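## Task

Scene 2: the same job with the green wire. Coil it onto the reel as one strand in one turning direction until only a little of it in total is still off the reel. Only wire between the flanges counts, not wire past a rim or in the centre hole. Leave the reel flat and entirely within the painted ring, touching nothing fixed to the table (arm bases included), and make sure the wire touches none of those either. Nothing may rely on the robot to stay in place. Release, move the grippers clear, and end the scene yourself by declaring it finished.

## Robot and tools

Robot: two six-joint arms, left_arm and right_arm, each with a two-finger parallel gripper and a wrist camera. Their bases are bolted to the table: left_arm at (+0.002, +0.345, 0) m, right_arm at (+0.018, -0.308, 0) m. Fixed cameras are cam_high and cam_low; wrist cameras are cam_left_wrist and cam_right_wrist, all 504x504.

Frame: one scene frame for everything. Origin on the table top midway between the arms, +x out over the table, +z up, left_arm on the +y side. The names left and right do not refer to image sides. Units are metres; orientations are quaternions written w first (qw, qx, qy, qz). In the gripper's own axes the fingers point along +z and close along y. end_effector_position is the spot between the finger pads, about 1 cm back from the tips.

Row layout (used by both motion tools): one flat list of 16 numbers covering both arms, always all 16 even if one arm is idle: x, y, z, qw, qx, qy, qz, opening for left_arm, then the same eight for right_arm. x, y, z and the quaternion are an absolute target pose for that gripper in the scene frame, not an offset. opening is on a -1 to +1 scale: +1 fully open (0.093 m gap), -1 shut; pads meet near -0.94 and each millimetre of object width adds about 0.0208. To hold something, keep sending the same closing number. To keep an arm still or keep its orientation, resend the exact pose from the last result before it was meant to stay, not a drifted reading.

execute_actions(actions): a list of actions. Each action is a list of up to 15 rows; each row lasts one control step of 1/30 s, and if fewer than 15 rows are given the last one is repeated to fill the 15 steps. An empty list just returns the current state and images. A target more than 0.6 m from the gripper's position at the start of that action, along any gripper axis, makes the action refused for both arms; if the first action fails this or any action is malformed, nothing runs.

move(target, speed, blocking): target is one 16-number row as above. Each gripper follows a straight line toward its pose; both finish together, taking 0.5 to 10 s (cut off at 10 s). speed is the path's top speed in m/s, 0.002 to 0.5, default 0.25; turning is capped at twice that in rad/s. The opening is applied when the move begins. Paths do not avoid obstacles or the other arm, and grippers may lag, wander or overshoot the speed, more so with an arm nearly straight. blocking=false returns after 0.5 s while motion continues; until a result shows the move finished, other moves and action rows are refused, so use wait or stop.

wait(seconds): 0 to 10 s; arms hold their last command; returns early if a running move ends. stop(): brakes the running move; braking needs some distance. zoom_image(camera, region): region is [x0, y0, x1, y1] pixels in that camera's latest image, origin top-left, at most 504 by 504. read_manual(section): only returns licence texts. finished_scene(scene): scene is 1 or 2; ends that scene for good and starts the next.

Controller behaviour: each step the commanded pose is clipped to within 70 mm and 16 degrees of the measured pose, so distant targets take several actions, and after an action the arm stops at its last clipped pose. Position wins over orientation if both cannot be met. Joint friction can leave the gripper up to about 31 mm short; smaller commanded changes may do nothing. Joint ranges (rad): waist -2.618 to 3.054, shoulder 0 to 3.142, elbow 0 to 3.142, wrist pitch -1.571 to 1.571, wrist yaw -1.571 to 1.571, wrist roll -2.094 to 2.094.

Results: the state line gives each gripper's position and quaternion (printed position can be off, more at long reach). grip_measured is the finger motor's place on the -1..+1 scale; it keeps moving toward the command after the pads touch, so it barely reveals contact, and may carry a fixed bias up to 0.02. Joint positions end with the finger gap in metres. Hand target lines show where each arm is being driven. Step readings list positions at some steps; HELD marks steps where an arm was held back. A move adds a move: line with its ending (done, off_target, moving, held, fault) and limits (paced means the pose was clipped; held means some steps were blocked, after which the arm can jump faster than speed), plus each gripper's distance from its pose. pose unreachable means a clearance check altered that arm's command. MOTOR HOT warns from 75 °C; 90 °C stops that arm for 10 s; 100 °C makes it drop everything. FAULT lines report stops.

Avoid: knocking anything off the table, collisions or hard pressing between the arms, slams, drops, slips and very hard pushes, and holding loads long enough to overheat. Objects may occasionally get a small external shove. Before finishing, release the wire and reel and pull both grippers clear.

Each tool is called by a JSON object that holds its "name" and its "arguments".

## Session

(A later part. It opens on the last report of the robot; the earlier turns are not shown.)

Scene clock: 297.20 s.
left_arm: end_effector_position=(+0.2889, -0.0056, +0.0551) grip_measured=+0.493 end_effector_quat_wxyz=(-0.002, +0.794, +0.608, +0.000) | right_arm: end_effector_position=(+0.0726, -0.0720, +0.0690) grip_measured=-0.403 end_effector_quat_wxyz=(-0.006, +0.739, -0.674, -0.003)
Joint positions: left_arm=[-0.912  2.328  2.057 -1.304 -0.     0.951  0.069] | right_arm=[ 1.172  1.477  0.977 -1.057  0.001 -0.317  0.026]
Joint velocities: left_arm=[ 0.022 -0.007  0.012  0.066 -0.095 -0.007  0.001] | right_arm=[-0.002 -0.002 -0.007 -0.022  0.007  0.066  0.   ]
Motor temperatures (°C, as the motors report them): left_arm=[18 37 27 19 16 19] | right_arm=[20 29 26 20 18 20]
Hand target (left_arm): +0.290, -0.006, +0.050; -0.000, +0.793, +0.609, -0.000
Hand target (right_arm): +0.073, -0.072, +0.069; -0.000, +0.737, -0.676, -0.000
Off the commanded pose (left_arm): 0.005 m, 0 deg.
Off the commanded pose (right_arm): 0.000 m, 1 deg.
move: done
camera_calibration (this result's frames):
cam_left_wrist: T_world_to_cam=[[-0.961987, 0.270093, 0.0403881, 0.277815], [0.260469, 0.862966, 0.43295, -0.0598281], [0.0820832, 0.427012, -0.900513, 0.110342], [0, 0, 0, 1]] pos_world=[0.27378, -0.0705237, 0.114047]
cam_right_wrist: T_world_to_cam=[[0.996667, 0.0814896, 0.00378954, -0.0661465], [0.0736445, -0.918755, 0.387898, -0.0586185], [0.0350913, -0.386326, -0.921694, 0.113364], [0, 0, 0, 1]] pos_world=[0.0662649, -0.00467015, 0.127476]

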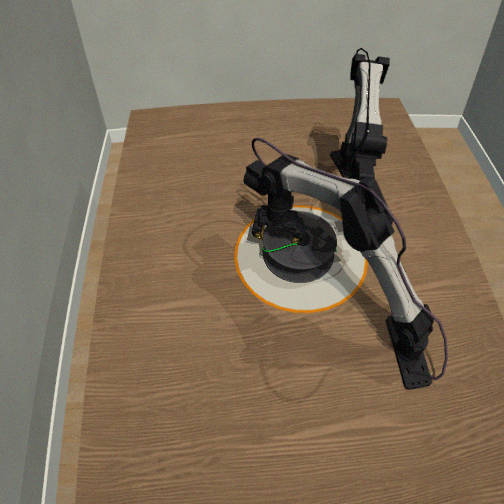

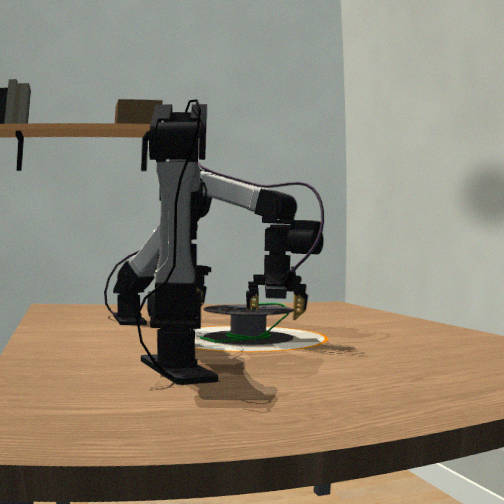

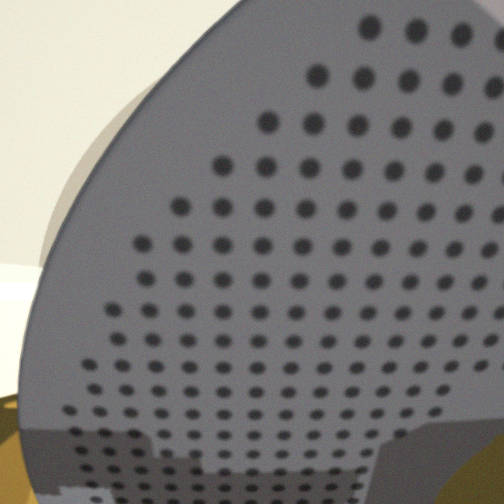

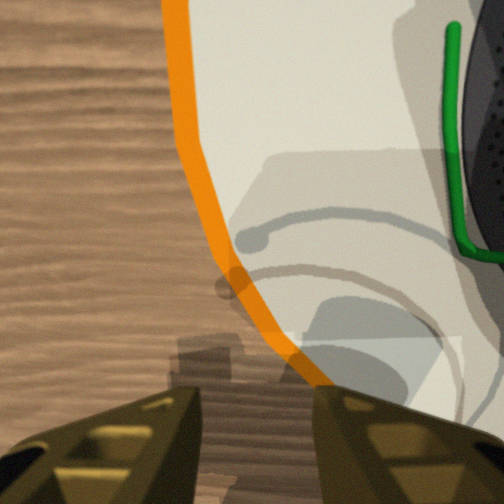

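{"name": "move", "arguments": {"target": [0.275,-0.032,0.050,0,0.9239,0.3827,0,0.25, 0.073,-0.072,0.069,0,-0.7373,0.6756,0,-0.4], "speed": 0.1}}

Scene clock: 301.13 s.
left_arm: end_effector_position=(+0.2759, -0.0267, +0.0550) grip_measured=+0.493 end_effector_quat_wxyz=(+0.002, +0.919, +0.394, +0.001) | right_arm: end_effector_position=(+0.0726, -0.0720, +0.0690) grip_measured=-0.403 end_effector_quat_wxyz=(-0.006, +0.739, -0.674, -0.003)
Joint positions: left_arm=[-0.964  2.364  2.118 -1.322 -0.001  1.395  0.069] | right_arm=[ 1.172  1.477  0.977 -1.057  0.001 -0.317  0.026]
Joint velocities: left_arm=[ 0.002 -0.007 -0.017  0.037 -0.037 -0.022  0.   ] | right_arm=[-0.007  0.002  0.012 -0.022  0.066  0.022  0.   ]
Motor temperatures (°C, as the motors report them): left_arm=[18 37 27 19 16 19] | right_arm=[20 29 26 20 18 20]
Hand target (left_arm): +0.275, -0.031, +0.050; -0.000, +0.924, +0.383, +0.000
Hand target (right_arm): +0.073, -0.072, +0.069; -0.000, +0.737, -0.676, -0.000
Off the commanded pose (left_arm): 0.007 m, 1 deg.
Off the commanded pose (right_arm): 0.000 m, 1 deg.
move: done
camera_calibration (this result's frames):
cam_left_wrist: T_world_to_cam=[[-0.717717, 0.695531, 0.0334573, 0.215344], [0.638066, 0.637659, 0.431582, -0.148365], [0.278844, 0.331102, -0.901453, 0.0634963], [0, 0, 0, 1]] pos_world=[0.231517, -0.0761959, 0.114066]
cam_right_wrist: T_world_to_cam=[[0.996667, 0.0814896, 0.00378954, -0.0661465], [0.0736445, -0.918755, 0.387898, -0.0586185], [0.0350913, -0.386326, -0.921694, 0.113364], [0, 0, 0, 1]] pos_world=[0.0662649, -0.00467015, 0.127476]

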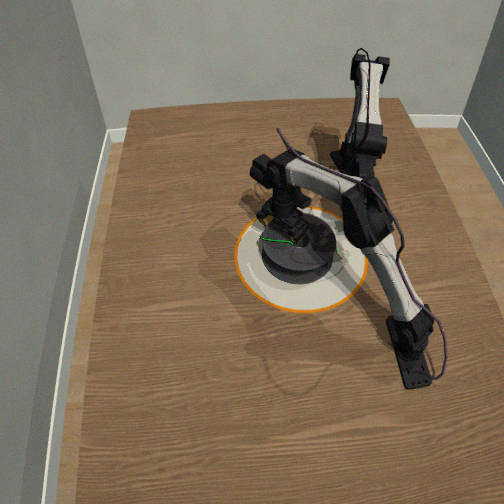

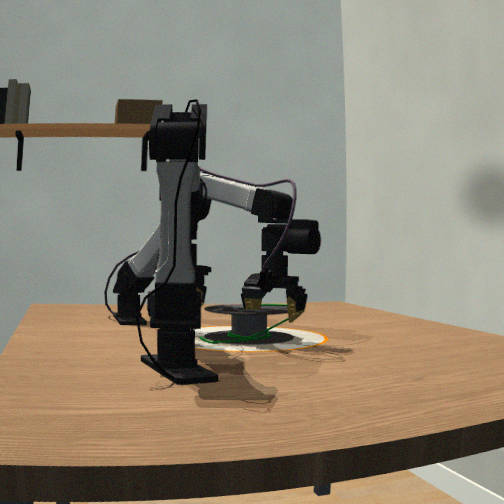

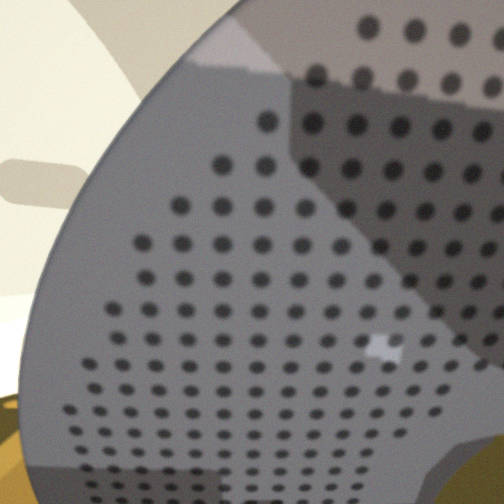

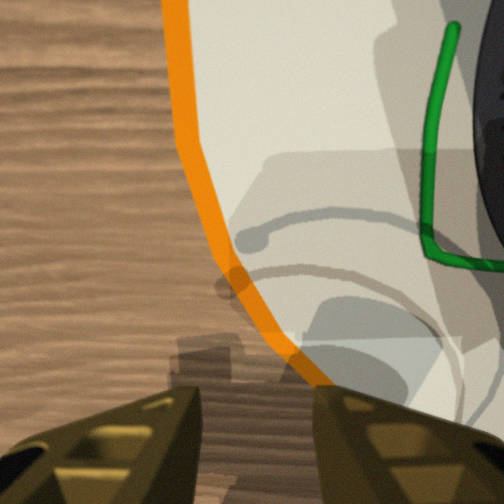

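{"name": "move", "arguments": {"target": [0.277,0.012,0.050,0,0.9239,0.3827,0,0.25, 0.073,-0.072,0.069,0,-0.7373,0.6756,0,-0.4], "speed": 0.08}}

Scene clock: 306.87 s.
left_arm: end_effector_position=(+0.2757, +0.0065, +0.0537) grip_measured=+0.493 end_effector_quat_wxyz=(+0.002, +0.922, +0.388, -0.001) | right_arm: end_effector_position=(+0.0726, -0.0720, +0.0690) grip_measured=-0.403 end_effector_quat_wxyz=(-0.006, +0.739, -0.674, -0.003)
Joint positions: left_arm=[-0.917  2.236  1.896 -1.227  0.003  1.456  0.069] | right_arm=[ 1.172  1.477  0.977 -1.057  0.001 -0.317  0.026]
Joint velocities: left_arm=[-0.007 -0.017 -0.002  0.007  0.037  0.051 -0.001] | right_arm=[ 0.007 -0.007 -0.007  0.022 -0.037 -0.081 -0.001]
Motor temperatures (°C, as the motors report them): left_arm=[18 38 27 19 16 19] | right_arm=[20 28 26 20 18 20]
Hand target (left_arm): +0.277, +0.012, +0.050; -0.000, +0.924, +0.383, -0.000
Hand target (right_arm): +0.073, -0.072, +0.069; -0.000, +0.737, -0.676, -0.000
Off the commanded pose (left_arm): 0.007 m, 1 deg.
Off the commanded pose (right_arm): 0.000 m, 1 deg.
move: done
camera_calibration (this result's frames):
cam_left_wrist: T_world_to_cam=[[-0.707712, 0.705684, 0.0339579, 0.189312], [0.648358, 0.629624, 0.428025, -0.171417], [0.28067, 0.324936, -0.903128, 0.05096], [0, 0, 0, 1]] pos_world=[0.230815, -0.0422246, 0.112966]
cam_right_wrist: T_world_to_cam=[[0.996667, 0.0814896, 0.00378954, -0.0661465], [0.0736445, -0.918755, 0.387898, -0.0586185], [0.0350913, -0.386326, -0.921694, 0.113364], [0, 0, 0, 1]] pos_world=[0.0662649, -0.00467015, 0.127476]

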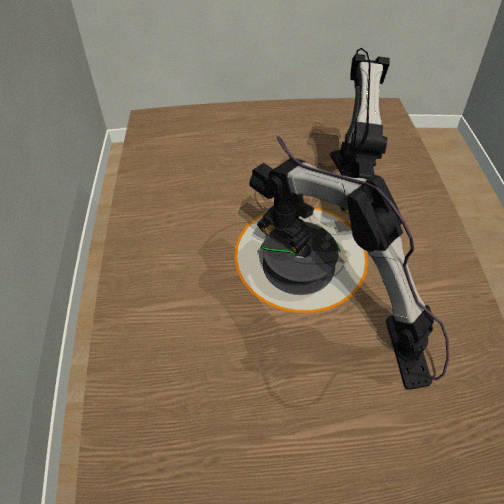

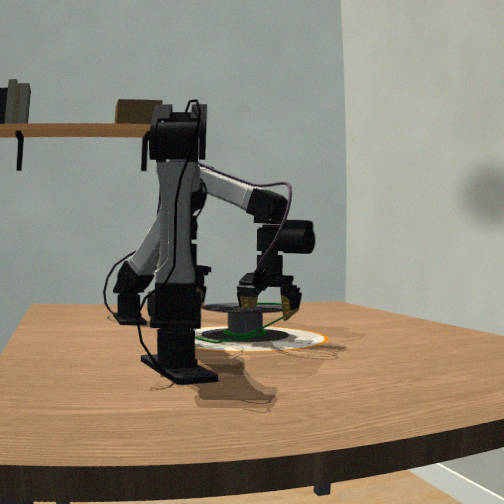

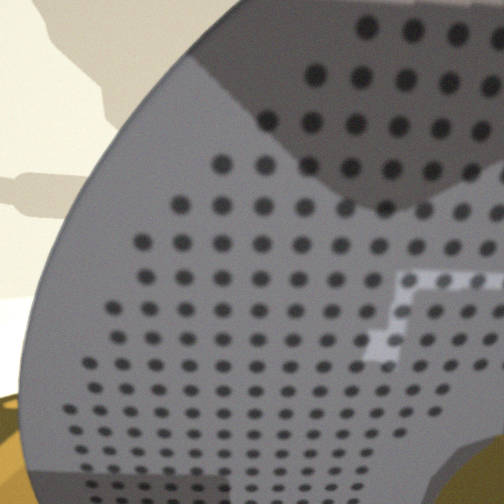

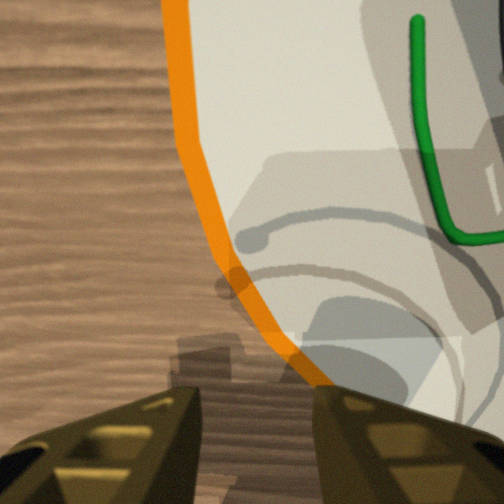

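{"name": "move", "arguments": {"target": [0.277,0.012,0.050,0,0.9239,0.3827,0,0.25, 0.128,-0.040,0.045,0,-0.829,0.5592,0,-0.4], "speed": 0.25}}

Scene clock: 309.80 s.
left_arm: end_effector_position=(+0.2757, +0.0065, +0.0537) grip_measured=+0.493 end_effector_quat_wxyz=(+0.002, +0.922, +0.388, -0.001) | right_arm: end_effector_position=(+0.1222, -0.0477, +0.0445) grip_measured=-0.403 end_effector_quat_wxyz=(+0.007, +0.829, -0.559, +0.002)
Joint positions: left_arm=[-0.917  2.236  1.896 -1.227  0.003  1.456  0.069] | right_arm=[ 1.018  1.676  1.075 -0.984  0.001 -0.764  0.026]
Joint velocities: left_arm=[-0.022 -0.027  0.002  0.037  0.037 -0.022  0.   ] | right_arm=[-0.022 -0.012  0.007  0.022 -0.007 -0.007 -0.001]
Motor temperatures (°C, as the motors report them): left_arm=[18 39 27 19 16 19] | right_arm=[20 28 27 20 18 20]
Hand target (left_arm): +0.277, +0.012, +0.050; -0.000, +0.924, +0.383, -0.000
Hand target (right_arm): +0.127, -0.040, +0.044; +0.000, +0.829, -0.559, -0.003
Off the commanded pose (left_arm): 0.007 m, 1 deg.
Off the commanded pose (right_arm): 0.010 m, 1 deg.
move: done
camera_calibration (this result's frames):
cam_left_wrist: T_world_to_cam=[[-0.707712, 0.705684, 0.0339579, 0.189312], [0.648358, 0.629624, 0.428025, -0.171417], [0.28067, 0.324936, -0.903128, 0.05096], [0, 0, 0, 1]] pos_world=[0.230815, -0.0422246, 0.112966]
cam_right_wrist: T_world_to_cam=[[0.930633, 0.365803, -0.0104945, -0.0952508], [0.337776, -0.847588, 0.40927, -0.0603363], [0.140817, -0.384425, -0.912353, 0.0851734], [0, 0, 0, 1]] pos_world=[0.0970298, 0.0164454, 0.101402]

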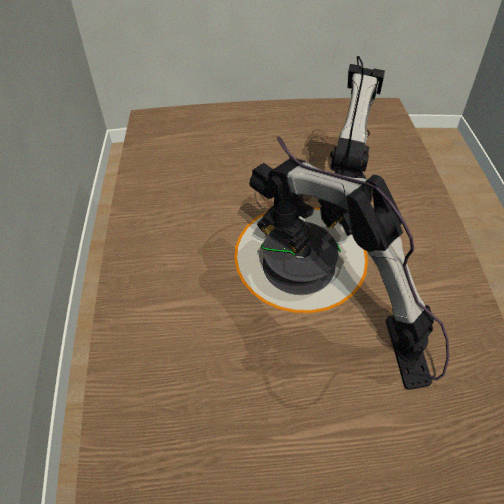

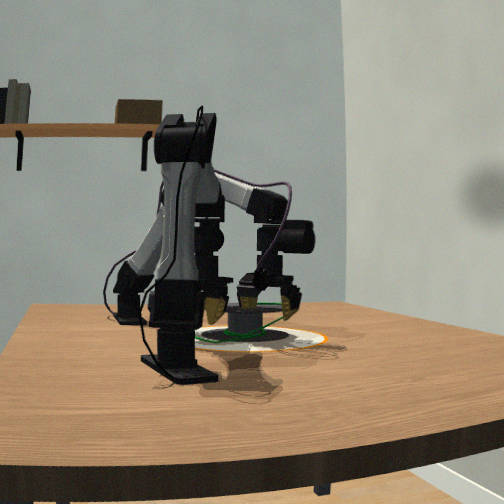

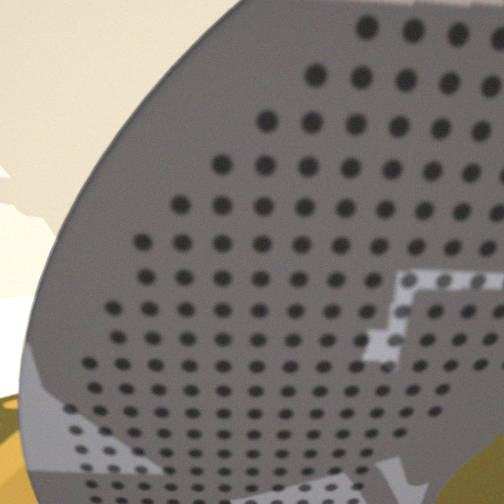

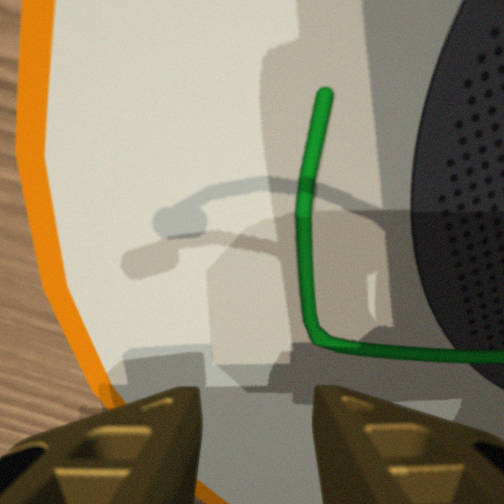

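{"name": "move", "arguments": {"target": [0.277,0.012,0.050,0,0.9239,0.3827,0,0.25, 0.139,-0.031,0.030,0,-0.8526,0.5225,0,-0.4], "speed": 0.12}}

Scene clock: 311.70 s.
left_arm: end_effector_position=(+0.2760, +0.0067, +0.0537) grip_measured=+0.493 end_effector_quat_wxyz=(+0.002, +0.923, +0.384, -0.001) | right_arm: end_effector_position=(+0.1306, -0.0427, +0.0303) grip_measured=-0.403 end_effector_quat_wxyz=(+0.016, +0.853, -0.522, +0.003)
Joint positions: left_arm=[-0.916  2.236  1.896 -1.227  0.003  1.464  0.069] | right_arm=[ 0.998  1.741  1.088 -0.95   0.001 -0.872  0.026]
Joint velocities: left_arm=[-0.007  0.002  0.002  0.022 -0.022  0.037 -0.   ] | right_arm=[-0.002 -0.007 -0.012 -0.037 -0.022  0.066  0.001]
Motor temperatures (°C, as the motors report them): left_arm=[18 39 27 19 16 19] | right_arm=[20 28 27 20 18 20]
Hand target (left_arm): +0.277, +0.012, +0.050; -0.000, +0.924, +0.383, -0.000
Hand target (right_arm): +0.139, -0.031, +0.030; -0.000, +0.853, -0.522, -0.000
Off the commanded pose (left_arm): 0.006 m, 0 deg.
Off the commanded pose (right_arm): 0.014 m, 2 deg.
move: off_target (right_arm)
camera_calibration (this result's frames):
cam_left_wrist: T_world_to_cam=[[-0.70258, 0.710795, 0.0339332, 0.187897], [0.652888, 0.624907, 0.428051, -0.172936], [0.283052, 0.322895, -0.903117, 0.0501757], [0, 0, 0, 1]] pos_world=[0.230718, -0.0416892, 0.112964]
cam_right_wrist: T_world_to_cam=[[0.894869, 0.445659, -0.0244482, -0.0965302], [0.414077, -0.808516, 0.418142, -0.0616841], [0.166582, -0.384306, -0.908053, 0.0695056], [0, 0, 0, 1]] pos_world=[0.100345, 0.0198584, 0.0865475]

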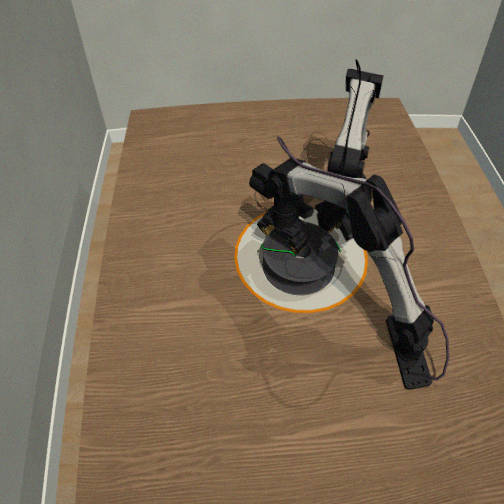

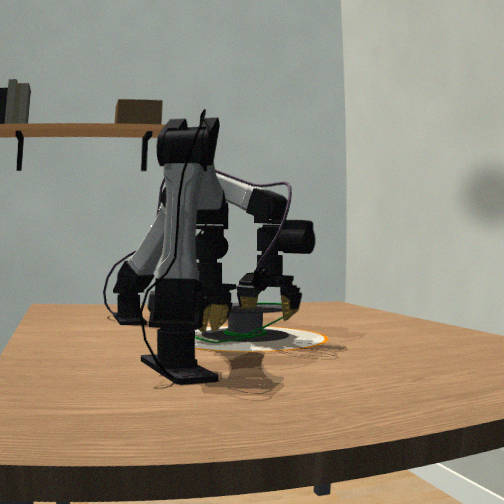

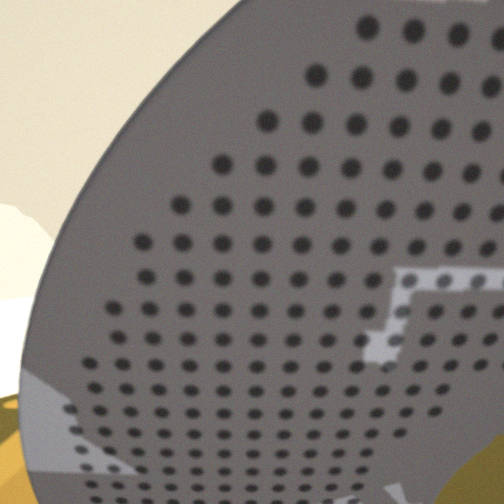

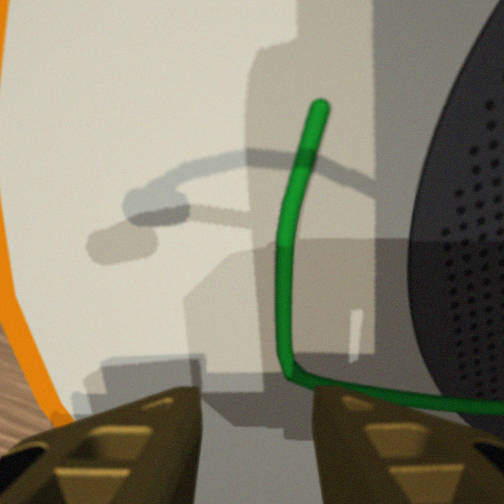

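{"name": "move", "arguments": {"target": [0.277,0.012,0.050,0,0.9239,0.3827,0,0.25, 0.142,-0.025,0.022,0,-0.8526,0.5225,0,-0.45], "speed": 0.08}}

Scene clock: 313.17 s.
left_arm: end_effector_position=(+0.2771, +0.0076, +0.0537) grip_measured=+0.493 end_effector_quat_wxyz=(+0.002, +0.925, +0.380, -0.000) | right_arm: end_effector_position=(+0.1319, -0.0393, +0.0253) grip_measured=-0.448 end_effector_quat_wxyz=(+0.019, +0.855, -0.519, +0.003)
Joint positions: left_arm=[-0.914  2.236  1.896 -1.227  0.001  1.476  0.069] | right_arm=[ 0.998  1.768  1.099 -0.941  0.001 -0.879  0.024]
Joint velocities: left_arm=[-0.022 -0.002 -0.027  0.037  0.022 -0.037  0.001] | right_arm=[-0.017  0.002  0.012 -0.007  0.007  0.007  0.   ]
Motor temperatures (°C, as the motors report them): left_arm=[18 40 27 19 16 19] | right_arm=[20 28 27 20 18 20]
Hand target (left_arm): +0.277, +0.012, +0.050; -0.000, +0.924, +0.383, -0.000
Hand target (right_arm): +0.142, -0.026, +0.022; +0.000, +0.853, -0.522, -0.000
Off the commanded pose (left_arm): 0.006 m, 0 deg.
Off the commanded pose (right_arm): 0.018 m, 2 deg.
move: off_target (right_arm)
camera_calibration (this result's frames):
cam_left_wrist: T_world_to_cam=[[-0.696089, 0.717161, 0.0337663, 0.186196], [0.658048, 0.618493, 0.429465, -0.17567], [0.287111, 0.321166, -0.902452, 0.0484275], [0, 0, 0, 1]] pos_world=[0.231304, -0.0404356, 0.11286]
cam_right_wrist: T_world_to_cam=[[0.891867, 0.451241, -0.0308995, -0.0985153], [0.420909, -0.803029, 0.421877, -0.0581724], [0.165555, -0.389264, -0.906126, 0.0659037], [0, 0, 0, 1]] pos_world=[0.101437, 0.0233939, 0.0812146]

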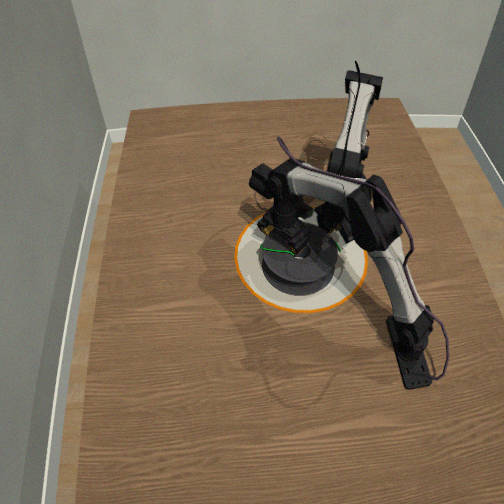

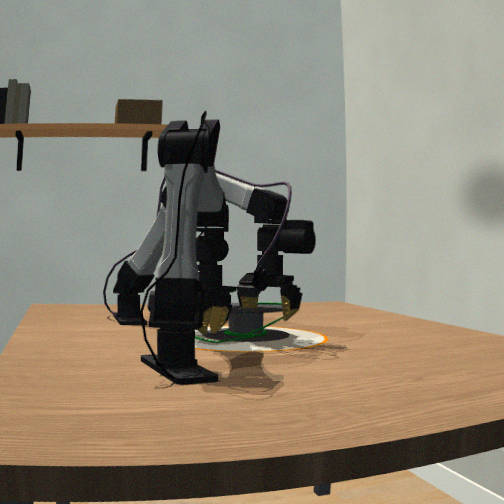

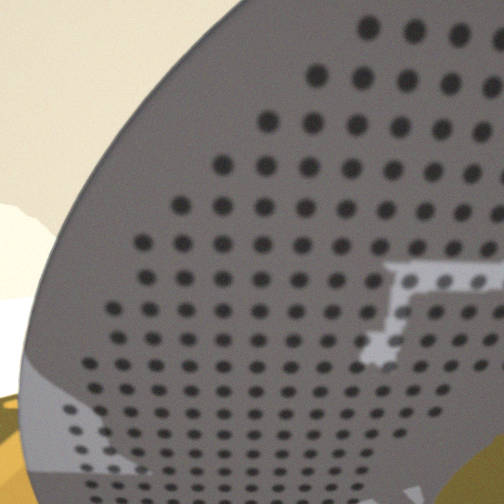

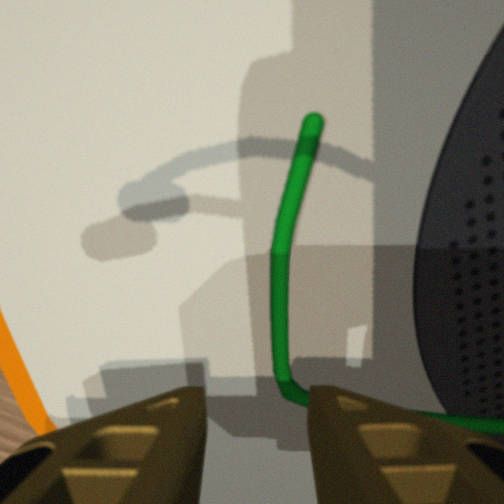

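{"name": "move", "arguments": {"target": [0.277,0.012,0.050,0,0.9239,0.3827,0,0.25, 0.136,-0.029,-0.002,0,-0.8526,0.5225,0,-0.45], "speed": 0.08}}

Scene clock: 315.33 s.
left_arm: end_effector_position=(+0.2783, +0.0087, +0.0537) grip_measured=+0.493 end_effector_quat_wxyz=(+0.001, +0.926, +0.378, +0.001) | right_arm: end_effector_position=(+0.1316, -0.0357, +0.0118) grip_measured=-0.448 end_effector_quat_wxyz=(+0.011, +0.855, -0.519, -0.003)
Joint positions: left_arm=[-0.911  2.236  1.896 -1.227 -0.001  1.482  0.069] | right_arm=[ 0.998  1.787  1.063 -0.868 -0.009 -0.879  0.024]
Joint velocities: left_arm=[ 0.022 -0.012 -0.012 -0.022 -0.022  0.022 -0.   ] | right_arm=[ 0.012 -0.012 -0.007 -0.051 -0.051 -0.007 -0.   ]
Motor temperatures (°C, as the motors report them): left_arm=[18 40 27 19 16 19] | right_arm=[20 28 27 20 18 20]
Hand target (left_arm): +0.277, +0.012, +0.050; -0.000, +0.924, +0.383, -0.000
Hand target (right_arm): +0.135, -0.030, -0.001; +0.000, +0.853, -0.522, +0.000
Off the commanded pose (left_arm): 0.005 m, 1 deg.
Off the commanded pose (right_arm): 0.016 m, 1 deg.
move: off_target (right_arm)
camera_calibration (this result's frames):
cam_left_wrist: T_world_to_cam=[[-0.693692, 0.719472, 0.0339244, 0.185545], [0.659367, 0.615376, 0.431912, -0.177598], [0.289873, 0.321983, -0.901277, 0.0468969], [0, 0, 0, 1]] pos_world=[0.232219, -0.0393048, 0.112679]
cam_right_wrist: T_world_to_cam=[[0.891948, 0.451536, -0.0233394, -0.100387], [0.421499, -0.811716, 0.404296, -0.0496459], [0.163609, -0.370449, -0.91433, 0.0561558], [0, 0, 0, 1]] pos_world=[0.101278, 0.0258326, 0.0690736]

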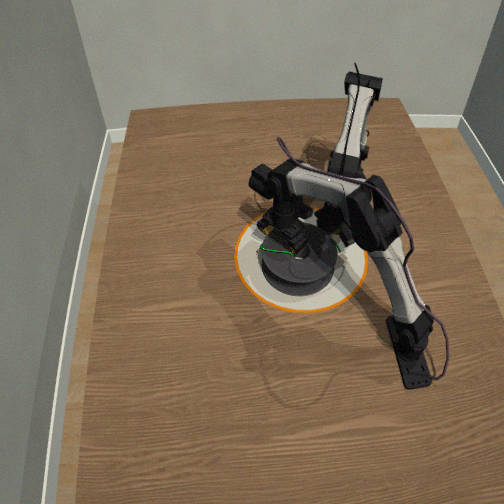

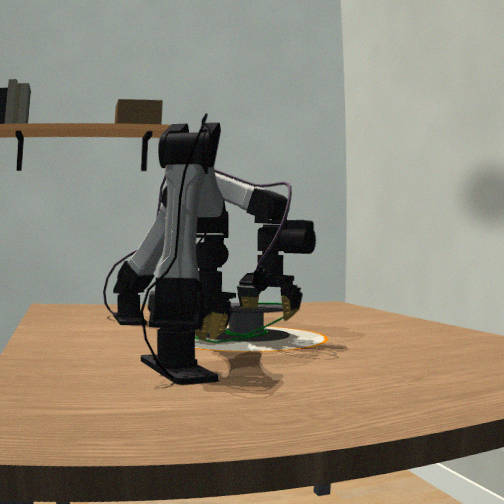

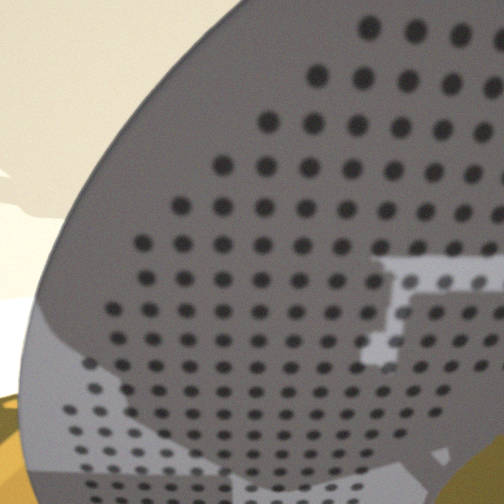

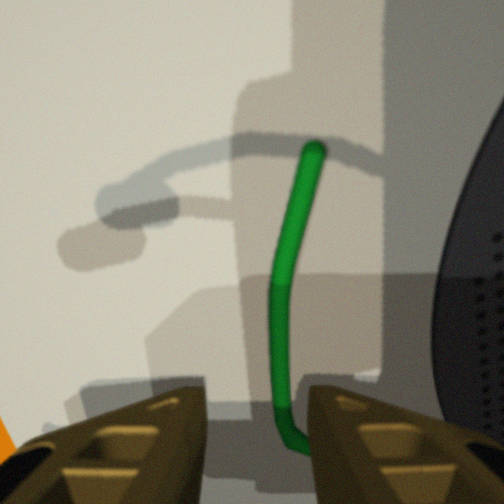

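{"name": "move", "arguments": {"target": [0.277,0.034,0.050,0,0.9239,0.3827,0,0.25, 0.131,-0.034,0.035,0,-0.8526,0.5225,0,-0.6], "speed": 0.08}}

Scene clock: 318.13 s.
left_arm: end_effector_position=(+0.2755, +0.0273, +0.0534) grip_measured=+0.493 end_effector_quat_wxyz=(+0.003, +0.923, +0.384, -0.001) | right_arm: end_effector_position=(+0.1311, -0.0368, +0.0267) grip_measured=-0.597 end_effector_quat_wxyz=(+0.007, +0.852, -0.524, -0.004)
Joint positions: left_arm=[-0.886  2.166  1.782 -1.182  0.004  1.495  0.069] | right_arm=[ 0.998  1.75   1.084 -0.918 -0.009 -0.867  0.017]
Joint velocities: left_arm=[-0.002 -0.012 -0.027 -0.022 -0.007  0.007 -0.   ] | right_arm=[ 0.007  0.007  0.007 -0.037 -0.095 -0.139  0.001]
Motor temperatures (°C, as the motors report them): left_arm=[18 41 27 19 16 19] | right_arm=[20 28 27 20 18 20]
Hand target (left_arm): +0.277, +0.034, +0.050; -0.000, +0.924, +0.383, -0.000
Hand target (right_arm): +0.131, -0.034, +0.035; +0.000, +0.853, -0.522, +0.000
Off the commanded pose (left_arm): 0.008 m, 0 deg.
Off the commanded pose (right_arm): 0.009 m, 1 deg.
move: done
camera_calibration (this result's frames):
cam_left_wrist: T_world_to_cam=[[-0.702027, 0.711378, 0.0331539, 0.172857], [0.653462, 0.624968, 0.427086, -0.185484], [0.283099, 0.321491, -0.903603, 0.0435307], [0, 0, 0, 1]] pos_world=[0.230234, -0.0210399, 0.112821]
cam_right_wrist: T_world_to_cam=[[0.896952, 0.441782, -0.017501, -0.100331], [0.411232, -0.81908, 0.399995, -0.0551523], [0.162376, -0.365973, -0.91635, 0.06984], [0, 0, 0, 1]] pos_world=[0.101332, 0.02471, 0.0843027]

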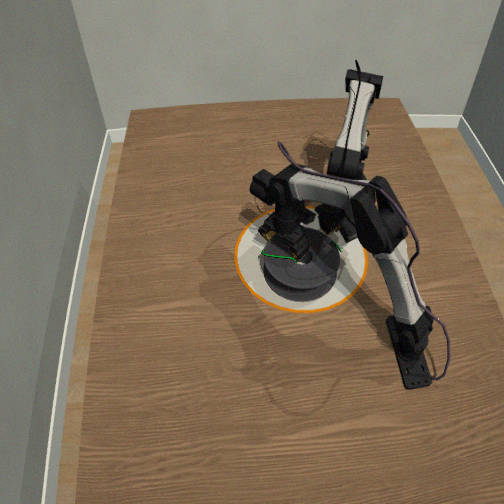

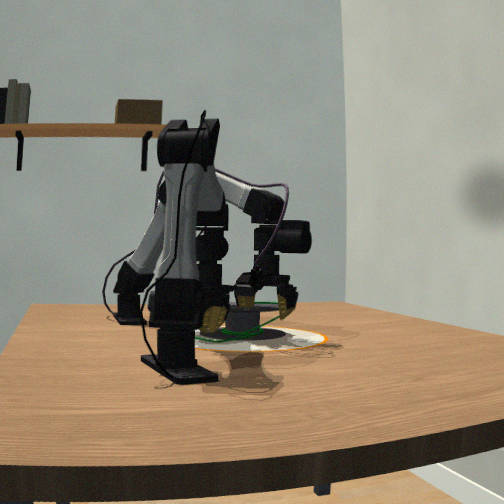

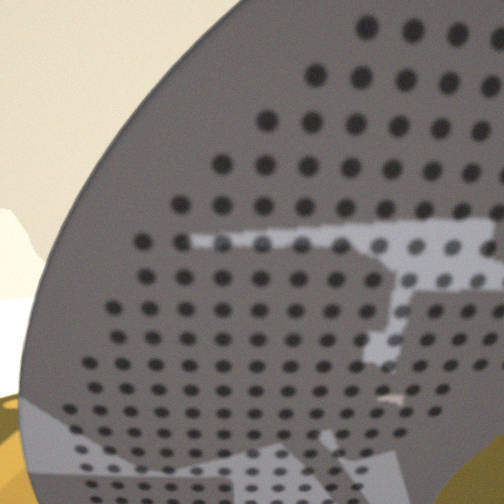

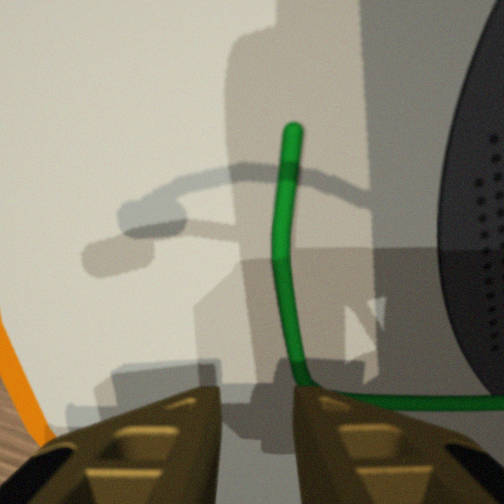

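{"name": "move", "arguments": {"target": [0.277,0.034,0.050,0,0.9239,0.3827,0,0.25, 0.139,-0.020,0.024,0,-0.887,0.4617,0,-0.6], "speed": 0.08}}

Scene clock: 320.37 s.
left_arm: end_effector_position=(+0.2756, +0.0273, +0.0534) grip_measured=+0.493 end_effector_quat_wxyz=(+0.003, +0.923, +0.384, -0.001) | right_arm: end_effector_position=(+0.1344, -0.0290, +0.0242) grip_measured=-0.597 end_effector_quat_wxyz=(+0.010, +0.884, -0.468, -0.004)
Joint positions: left_arm=[-0.885  2.166  1.782 -1.182  0.004  1.496  0.069] | right_arm=[ 0.998  1.789  1.12  -0.921 -0.009 -0.996  0.017]
Joint velocities: left_arm=[ 0.007 -0.007 -0.002 -0.007  0.022 -0.081  0.001] | right_arm=[-0.007  0.007 -0.002  0.022 -0.051 -0.066 -0.   ]
Motor temperatures (°C, as the motors report them): left_arm=[18 41 27 19 16 19] | right_arm=[20 29 27 20 18 20]
Hand target (left_arm): +0.277, +0.034, +0.050; -0.000, +0.924, +0.383, -0.000
Hand target (right_arm): +0.139, -0.020, +0.024; -0.000, +0.887, -0.462, +0.000
Off the commanded pose (left_arm): 0.008 m, 0 deg.
Off the commanded pose (right_arm): 0.010 m, 1 deg.
move: done
camera_calibration (this result's frames):
cam_left_wrist: T_world_to_cam=[[-0.701745, 0.711655, 0.0331758, 0.172777], [0.653823, 0.624824, 0.426744, -0.185648], [0.282966, 0.321157, -0.903764, 0.0435449], [0, 0, 0, 1]] pos_world=[0.230305, -0.0209455, 0.112846]
cam_right_wrist: T_world_to_cam=[[0.832651, 0.553372, -0.0217147, -0.0947633], [0.514387, -0.758272, 0.400537, -0.0612535], [0.20518, -0.344677, -0.916023, 0.0647211], [0, 0, 0, 1]] pos_world=[0.0971332, 0.0283005, 0.0817625]

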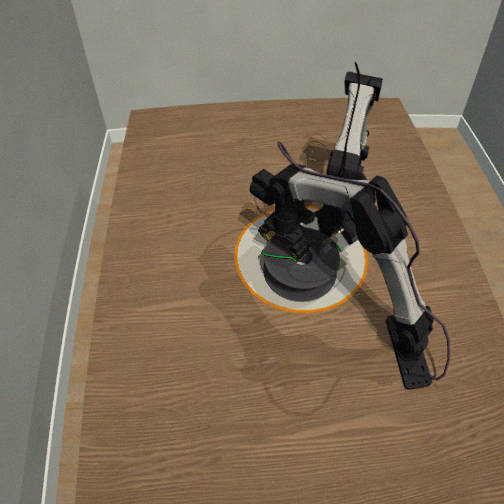

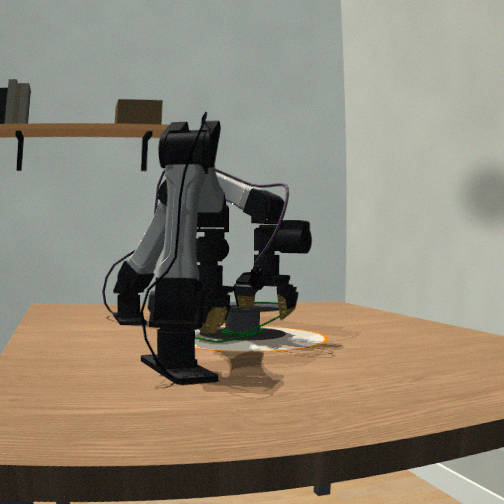

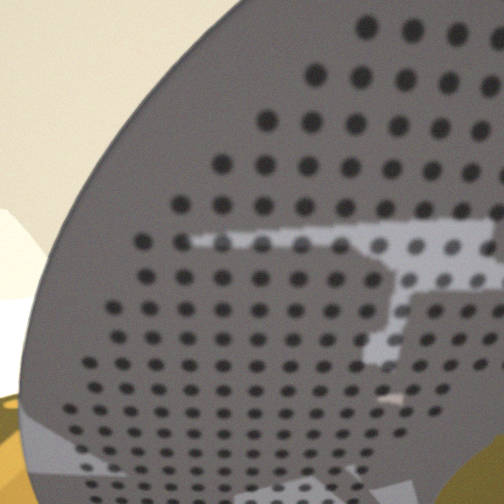

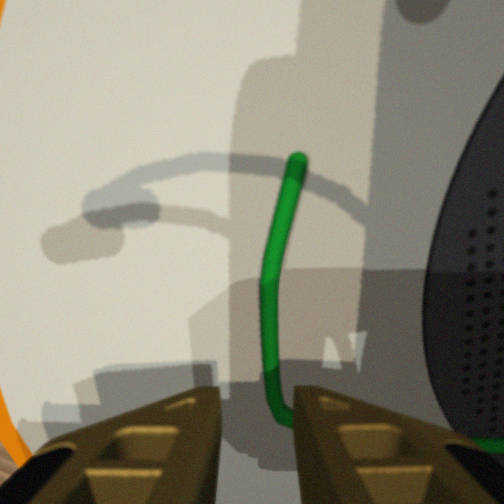

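{"name": "move", "arguments": {"target": [0.277,0.034,0.050,0,0.9239,0.3827,0,0.25, 0.137,-0.024,-0.003,0,-0.887,0.4617,0,-0.6], "speed": 0.06}}

Scene clock: 321.93 s.
left_arm: end_effector_position=(+0.2756, +0.0273, +0.0534) grip_measured=+0.493 end_effector_quat_wxyz=(+0.003, +0.923, +0.384, -0.001) | right_arm: end_effector_position=(+0.1382, -0.0201, +0.0068) grip_measured=-0.597 end_effector_quat_wxyz=(-0.009, +0.885, -0.466, -0.005)
Joint positions: left_arm=[-0.885  2.166  1.782 -1.182  0.005  1.496  0.069] | right_arm=[ 0.998  1.821  1.085 -0.816 -0.009 -1.001  0.017]
Joint velocities: left_arm=[ 0.012  0.012  0.017  0.022  0.022 -0.051  0.   ] | right_arm=[-0.017  0.007  0.007  0.022  0.022  0.022  0.   ]
Motor temperatures (°C, as the motors report them): left_arm=[18 41 27 19 16 19] | right_arm=[20 29 27 20 17 20]
Hand target (left_arm): +0.277, +0.034, +0.050; -0.000, +0.924, +0.383, -0.000
Hand target (right_arm): +0.137, -0.025, -0.003; +0.000, +0.887, -0.462, +0.000
Off the commanded pose (left_arm): 0.008 m, 0 deg.
Off the commanded pose (right_arm): 0.011 m, 1 deg.
move: off_target (right_arm)
camera_calibration (this result's frames):
cam_left_wrist: T_world_to_cam=[[-0.702006, 0.711397, 0.0332026, 0.172851], [0.65371, 0.625179, 0.426398, -0.18555], [0.282581, 0.321039, -0.903926, 0.0436904], [0, 0, 0, 1]] pos_world=[0.230292, -0.0209899, 0.112872]
cam_right_wrist: T_world_to_cam=[[0.830198, 0.557392, 0.00922269, -0.103028], [0.512247, -0.769275, 0.381863, -0.0492318], [0.219942, -0.312298, -0.924173, 0.0497367], [0, 0, 0, 1]] pos_world=[0.0998135, 0.0350869, 0.0657153]

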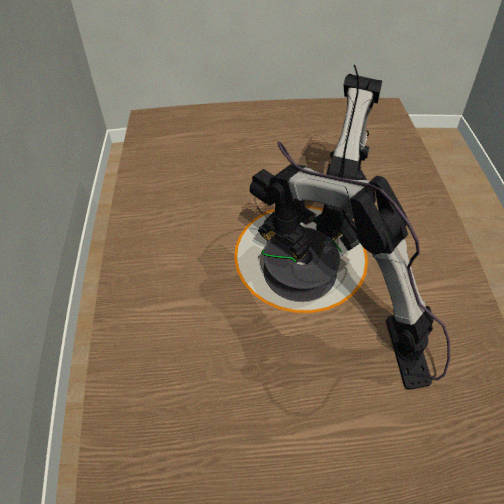

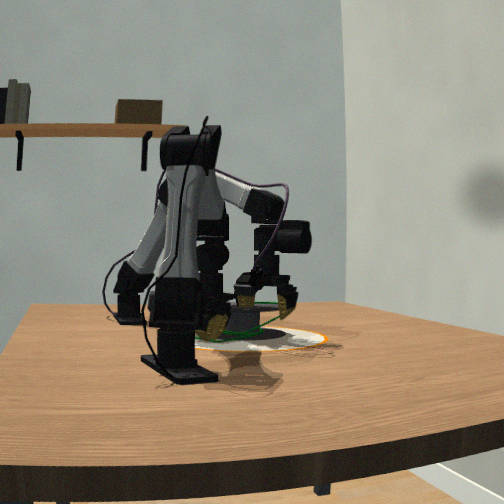

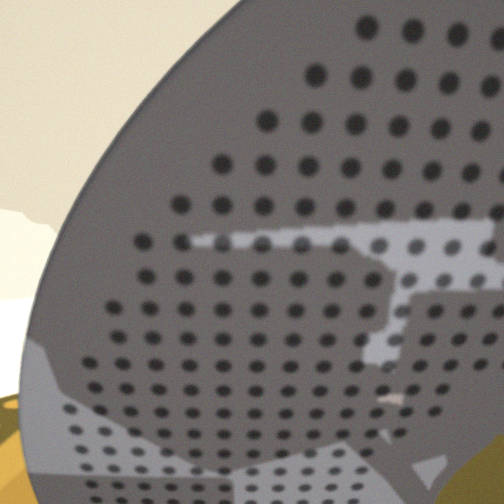

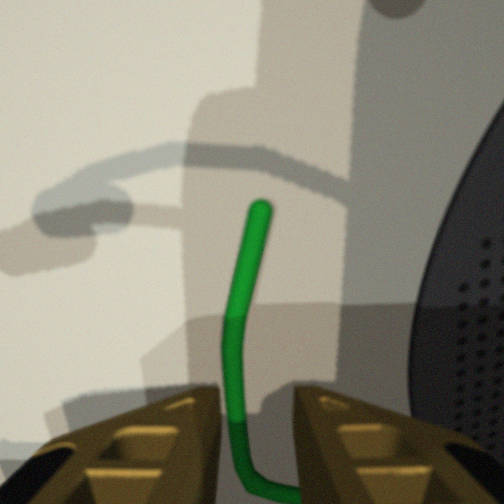

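{"name": "move", "arguments": {"target": [0.277,0.034,0.050,0,0.9239,0.3827,0,0.25, 0.137,-0.022,-0.003,0,-0.887,0.4617,0,-1], "speed": 0.06}}

Scene clock: 322.93 s.
left_arm: end_effector_position=(+0.2756, +0.0273, +0.0534) grip_measured=+0.493 end_effector_quat_wxyz=(+0.003, +0.923, +0.384, -0.001) | right_arm: end_effector_position=(+0.1383, -0.0197, +0.0068) grip_measured=-0.991 end_effector_quat_wxyz=(-0.010, +0.885, -0.466, -0.006)
Joint positions: left_arm=[-0.885  2.166  1.782 -1.182  0.005  1.496  0.069] | right_arm=[ 0.998  1.821  1.085 -0.814 -0.009 -1.001  0.   ]
Joint velocities: left_arm=[ 0.002 -0.007 -0.027 -0.051 -0.037  0.007  0.001] | right_arm=[-0.007  0.007  0.002 -0.037  0.037 -0.007  0.   ]
Motor temperatures (°C, as the motors report them): left_arm=[18 41 26 19 16 19] | right_arm=[20 29 26 20 17 20]
Hand target (left_arm): +0.277, +0.034, +0.050; -0.000, +0.924, +0.383, -0.000
Hand target (right_arm): +0.137, -0.022, -0.003; +0.000, +0.887, -0.462, +0.000
Off the commanded pose (left_arm): 0.008 m, 0 deg.
Off the commanded pose (right_arm): 0.010 m, 1 deg.
move: done
camera_calibration (this result's frames):
cam_left_wrist: T_world_to_cam=[[-0.702006, 0.711397, 0.0332026, 0.172851], [0.65371, 0.625179, 0.426398, -0.18555], [0.282581, 0.321039, -0.903926, 0.0436904], [0, 0, 0, 1]] pos_world=[0.230292, -0.0209899, 0.112872]
cam_right_wrist: T_world_to_cam=[[0.830192, 0.557378, 0.0104989, -0.103346], [0.51202, -0.769811, 0.381085, -0.0490202], [0.220491, -0.310998, -0.92448, 0.0497699], [0, 0, 0, 1]] pos_world=[0.0999223, 0.0353447, 0.0657772]

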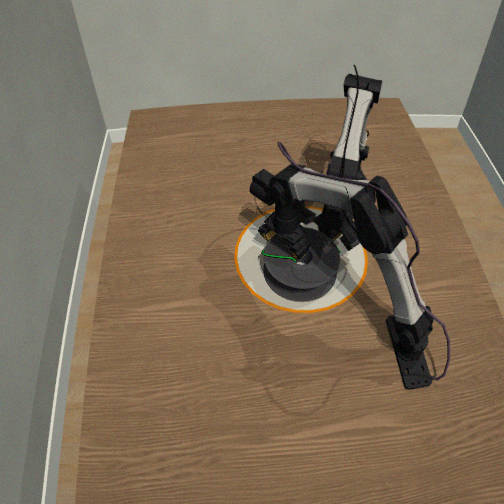

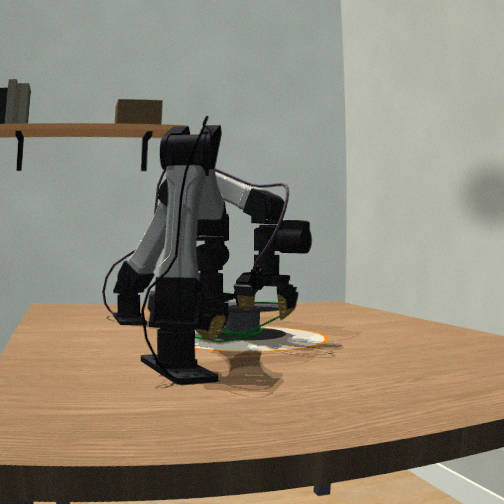

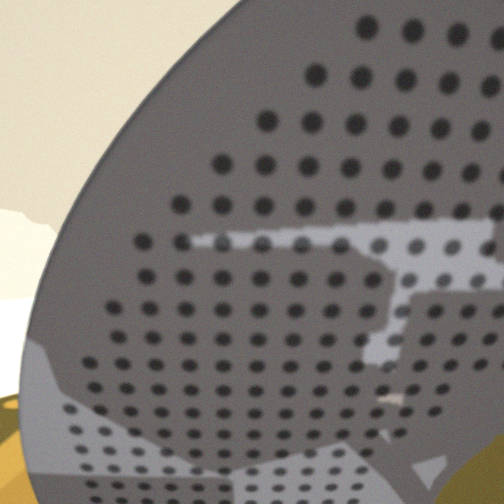

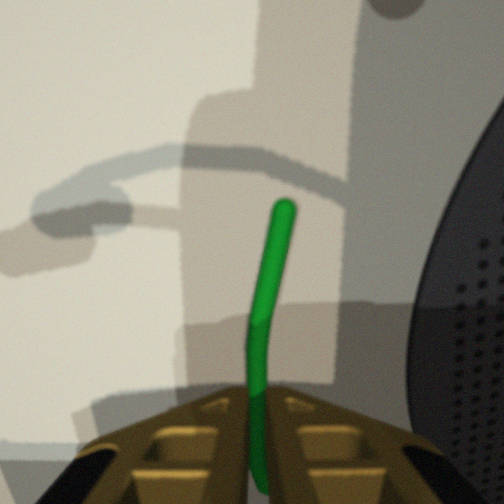

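{"name": "move", "arguments": {"target": [0.291,0.038,0.050,0,0.7934,0.6088,0,0.25, 0.132,-0.020,0.024,0.1825,-0.8234,0.5246,-0.1163,-1], "speed": 0.1}}

Scene clock: 328.20 s.
left_arm: end_effector_position=(+0.2855, +0.0381, +0.0534) grip_measured=+0.493 end_effector_quat_wxyz=(-0.001, +0.803, +0.597, -0.001) | right_arm: end_effector_position=(+0.1354, -0.0171, +0.0223) grip_measured=-0.992 end_effector_quat_wxyz=(-0.175, +0.825, -0.524, +0.118)
Joint positions: left_arm=[-0.851  2.166  1.782 -1.188  0.002  1.039  0.069] | right_arm=[ 1.198  1.623  0.842 -0.536  0.345 -0.684  0.   ]
Joint velocities: left_arm=[ 0.017 -0.007 -0.007 -0.007 -0.051 -0.022  0.001] | right_arm=[-0.007 -0.007 -0.007 -0.051  0.007 -0.037  0.   ]
Motor temperatures (°C, as the motors report them): left_arm=[18 42 26 19 16 19] | right_arm=[20 29 26 20 17 20]
Hand target (left_arm): +0.291, +0.038, +0.050; +0.000, +0.794, +0.609, -0.000
Hand target (right_arm): +0.134, -0.020, +0.022; -0.181, +0.824, -0.523, +0.122
Off the commanded pose (left_arm): 0.007 m, 2 deg.
Off the commanded pose (right_arm): 0.005 m, 1 deg.
move: done
camera_calibration (this result's frames):
cam_left_wrist: T_world_to_cam=[[-0.954181, 0.296551, 0.0399455, 0.259529], [0.284358, 0.857081, 0.429597, -0.102343], [0.0931609, 0.421272, -0.902137, 0.0875792], [0, 0, 0, 1]] pos_world=[0.268581, -0.0261425, 0.112607]
cam_right_wrist: T_world_to_cam=[[0.827951, 0.380945, 0.411556, -0.114194], [0.229765, -0.899877, 0.370714, -0.0151536], [0.511572, -0.212372, -0.832582, 0.025828], [0, 0, 0, 1]] pos_world=[0.0848161, 0.0353505, 0.0741189]

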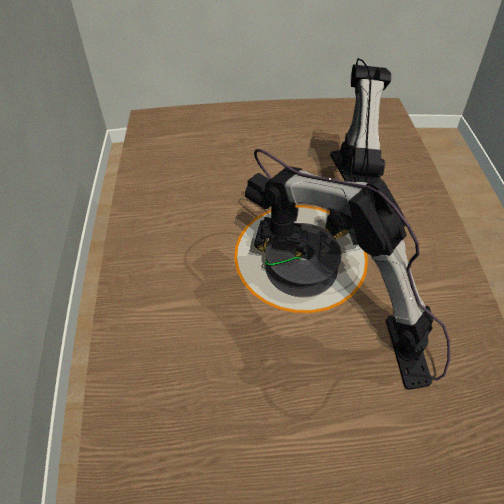

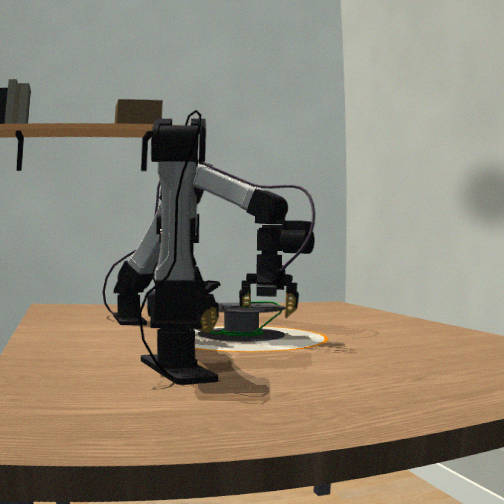

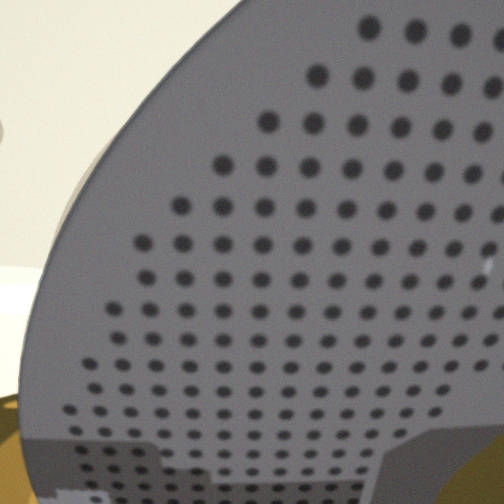

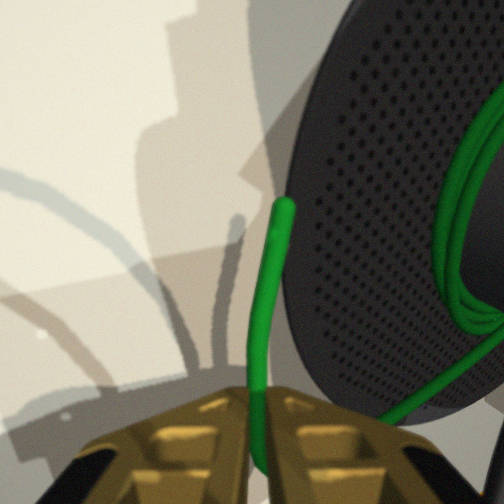

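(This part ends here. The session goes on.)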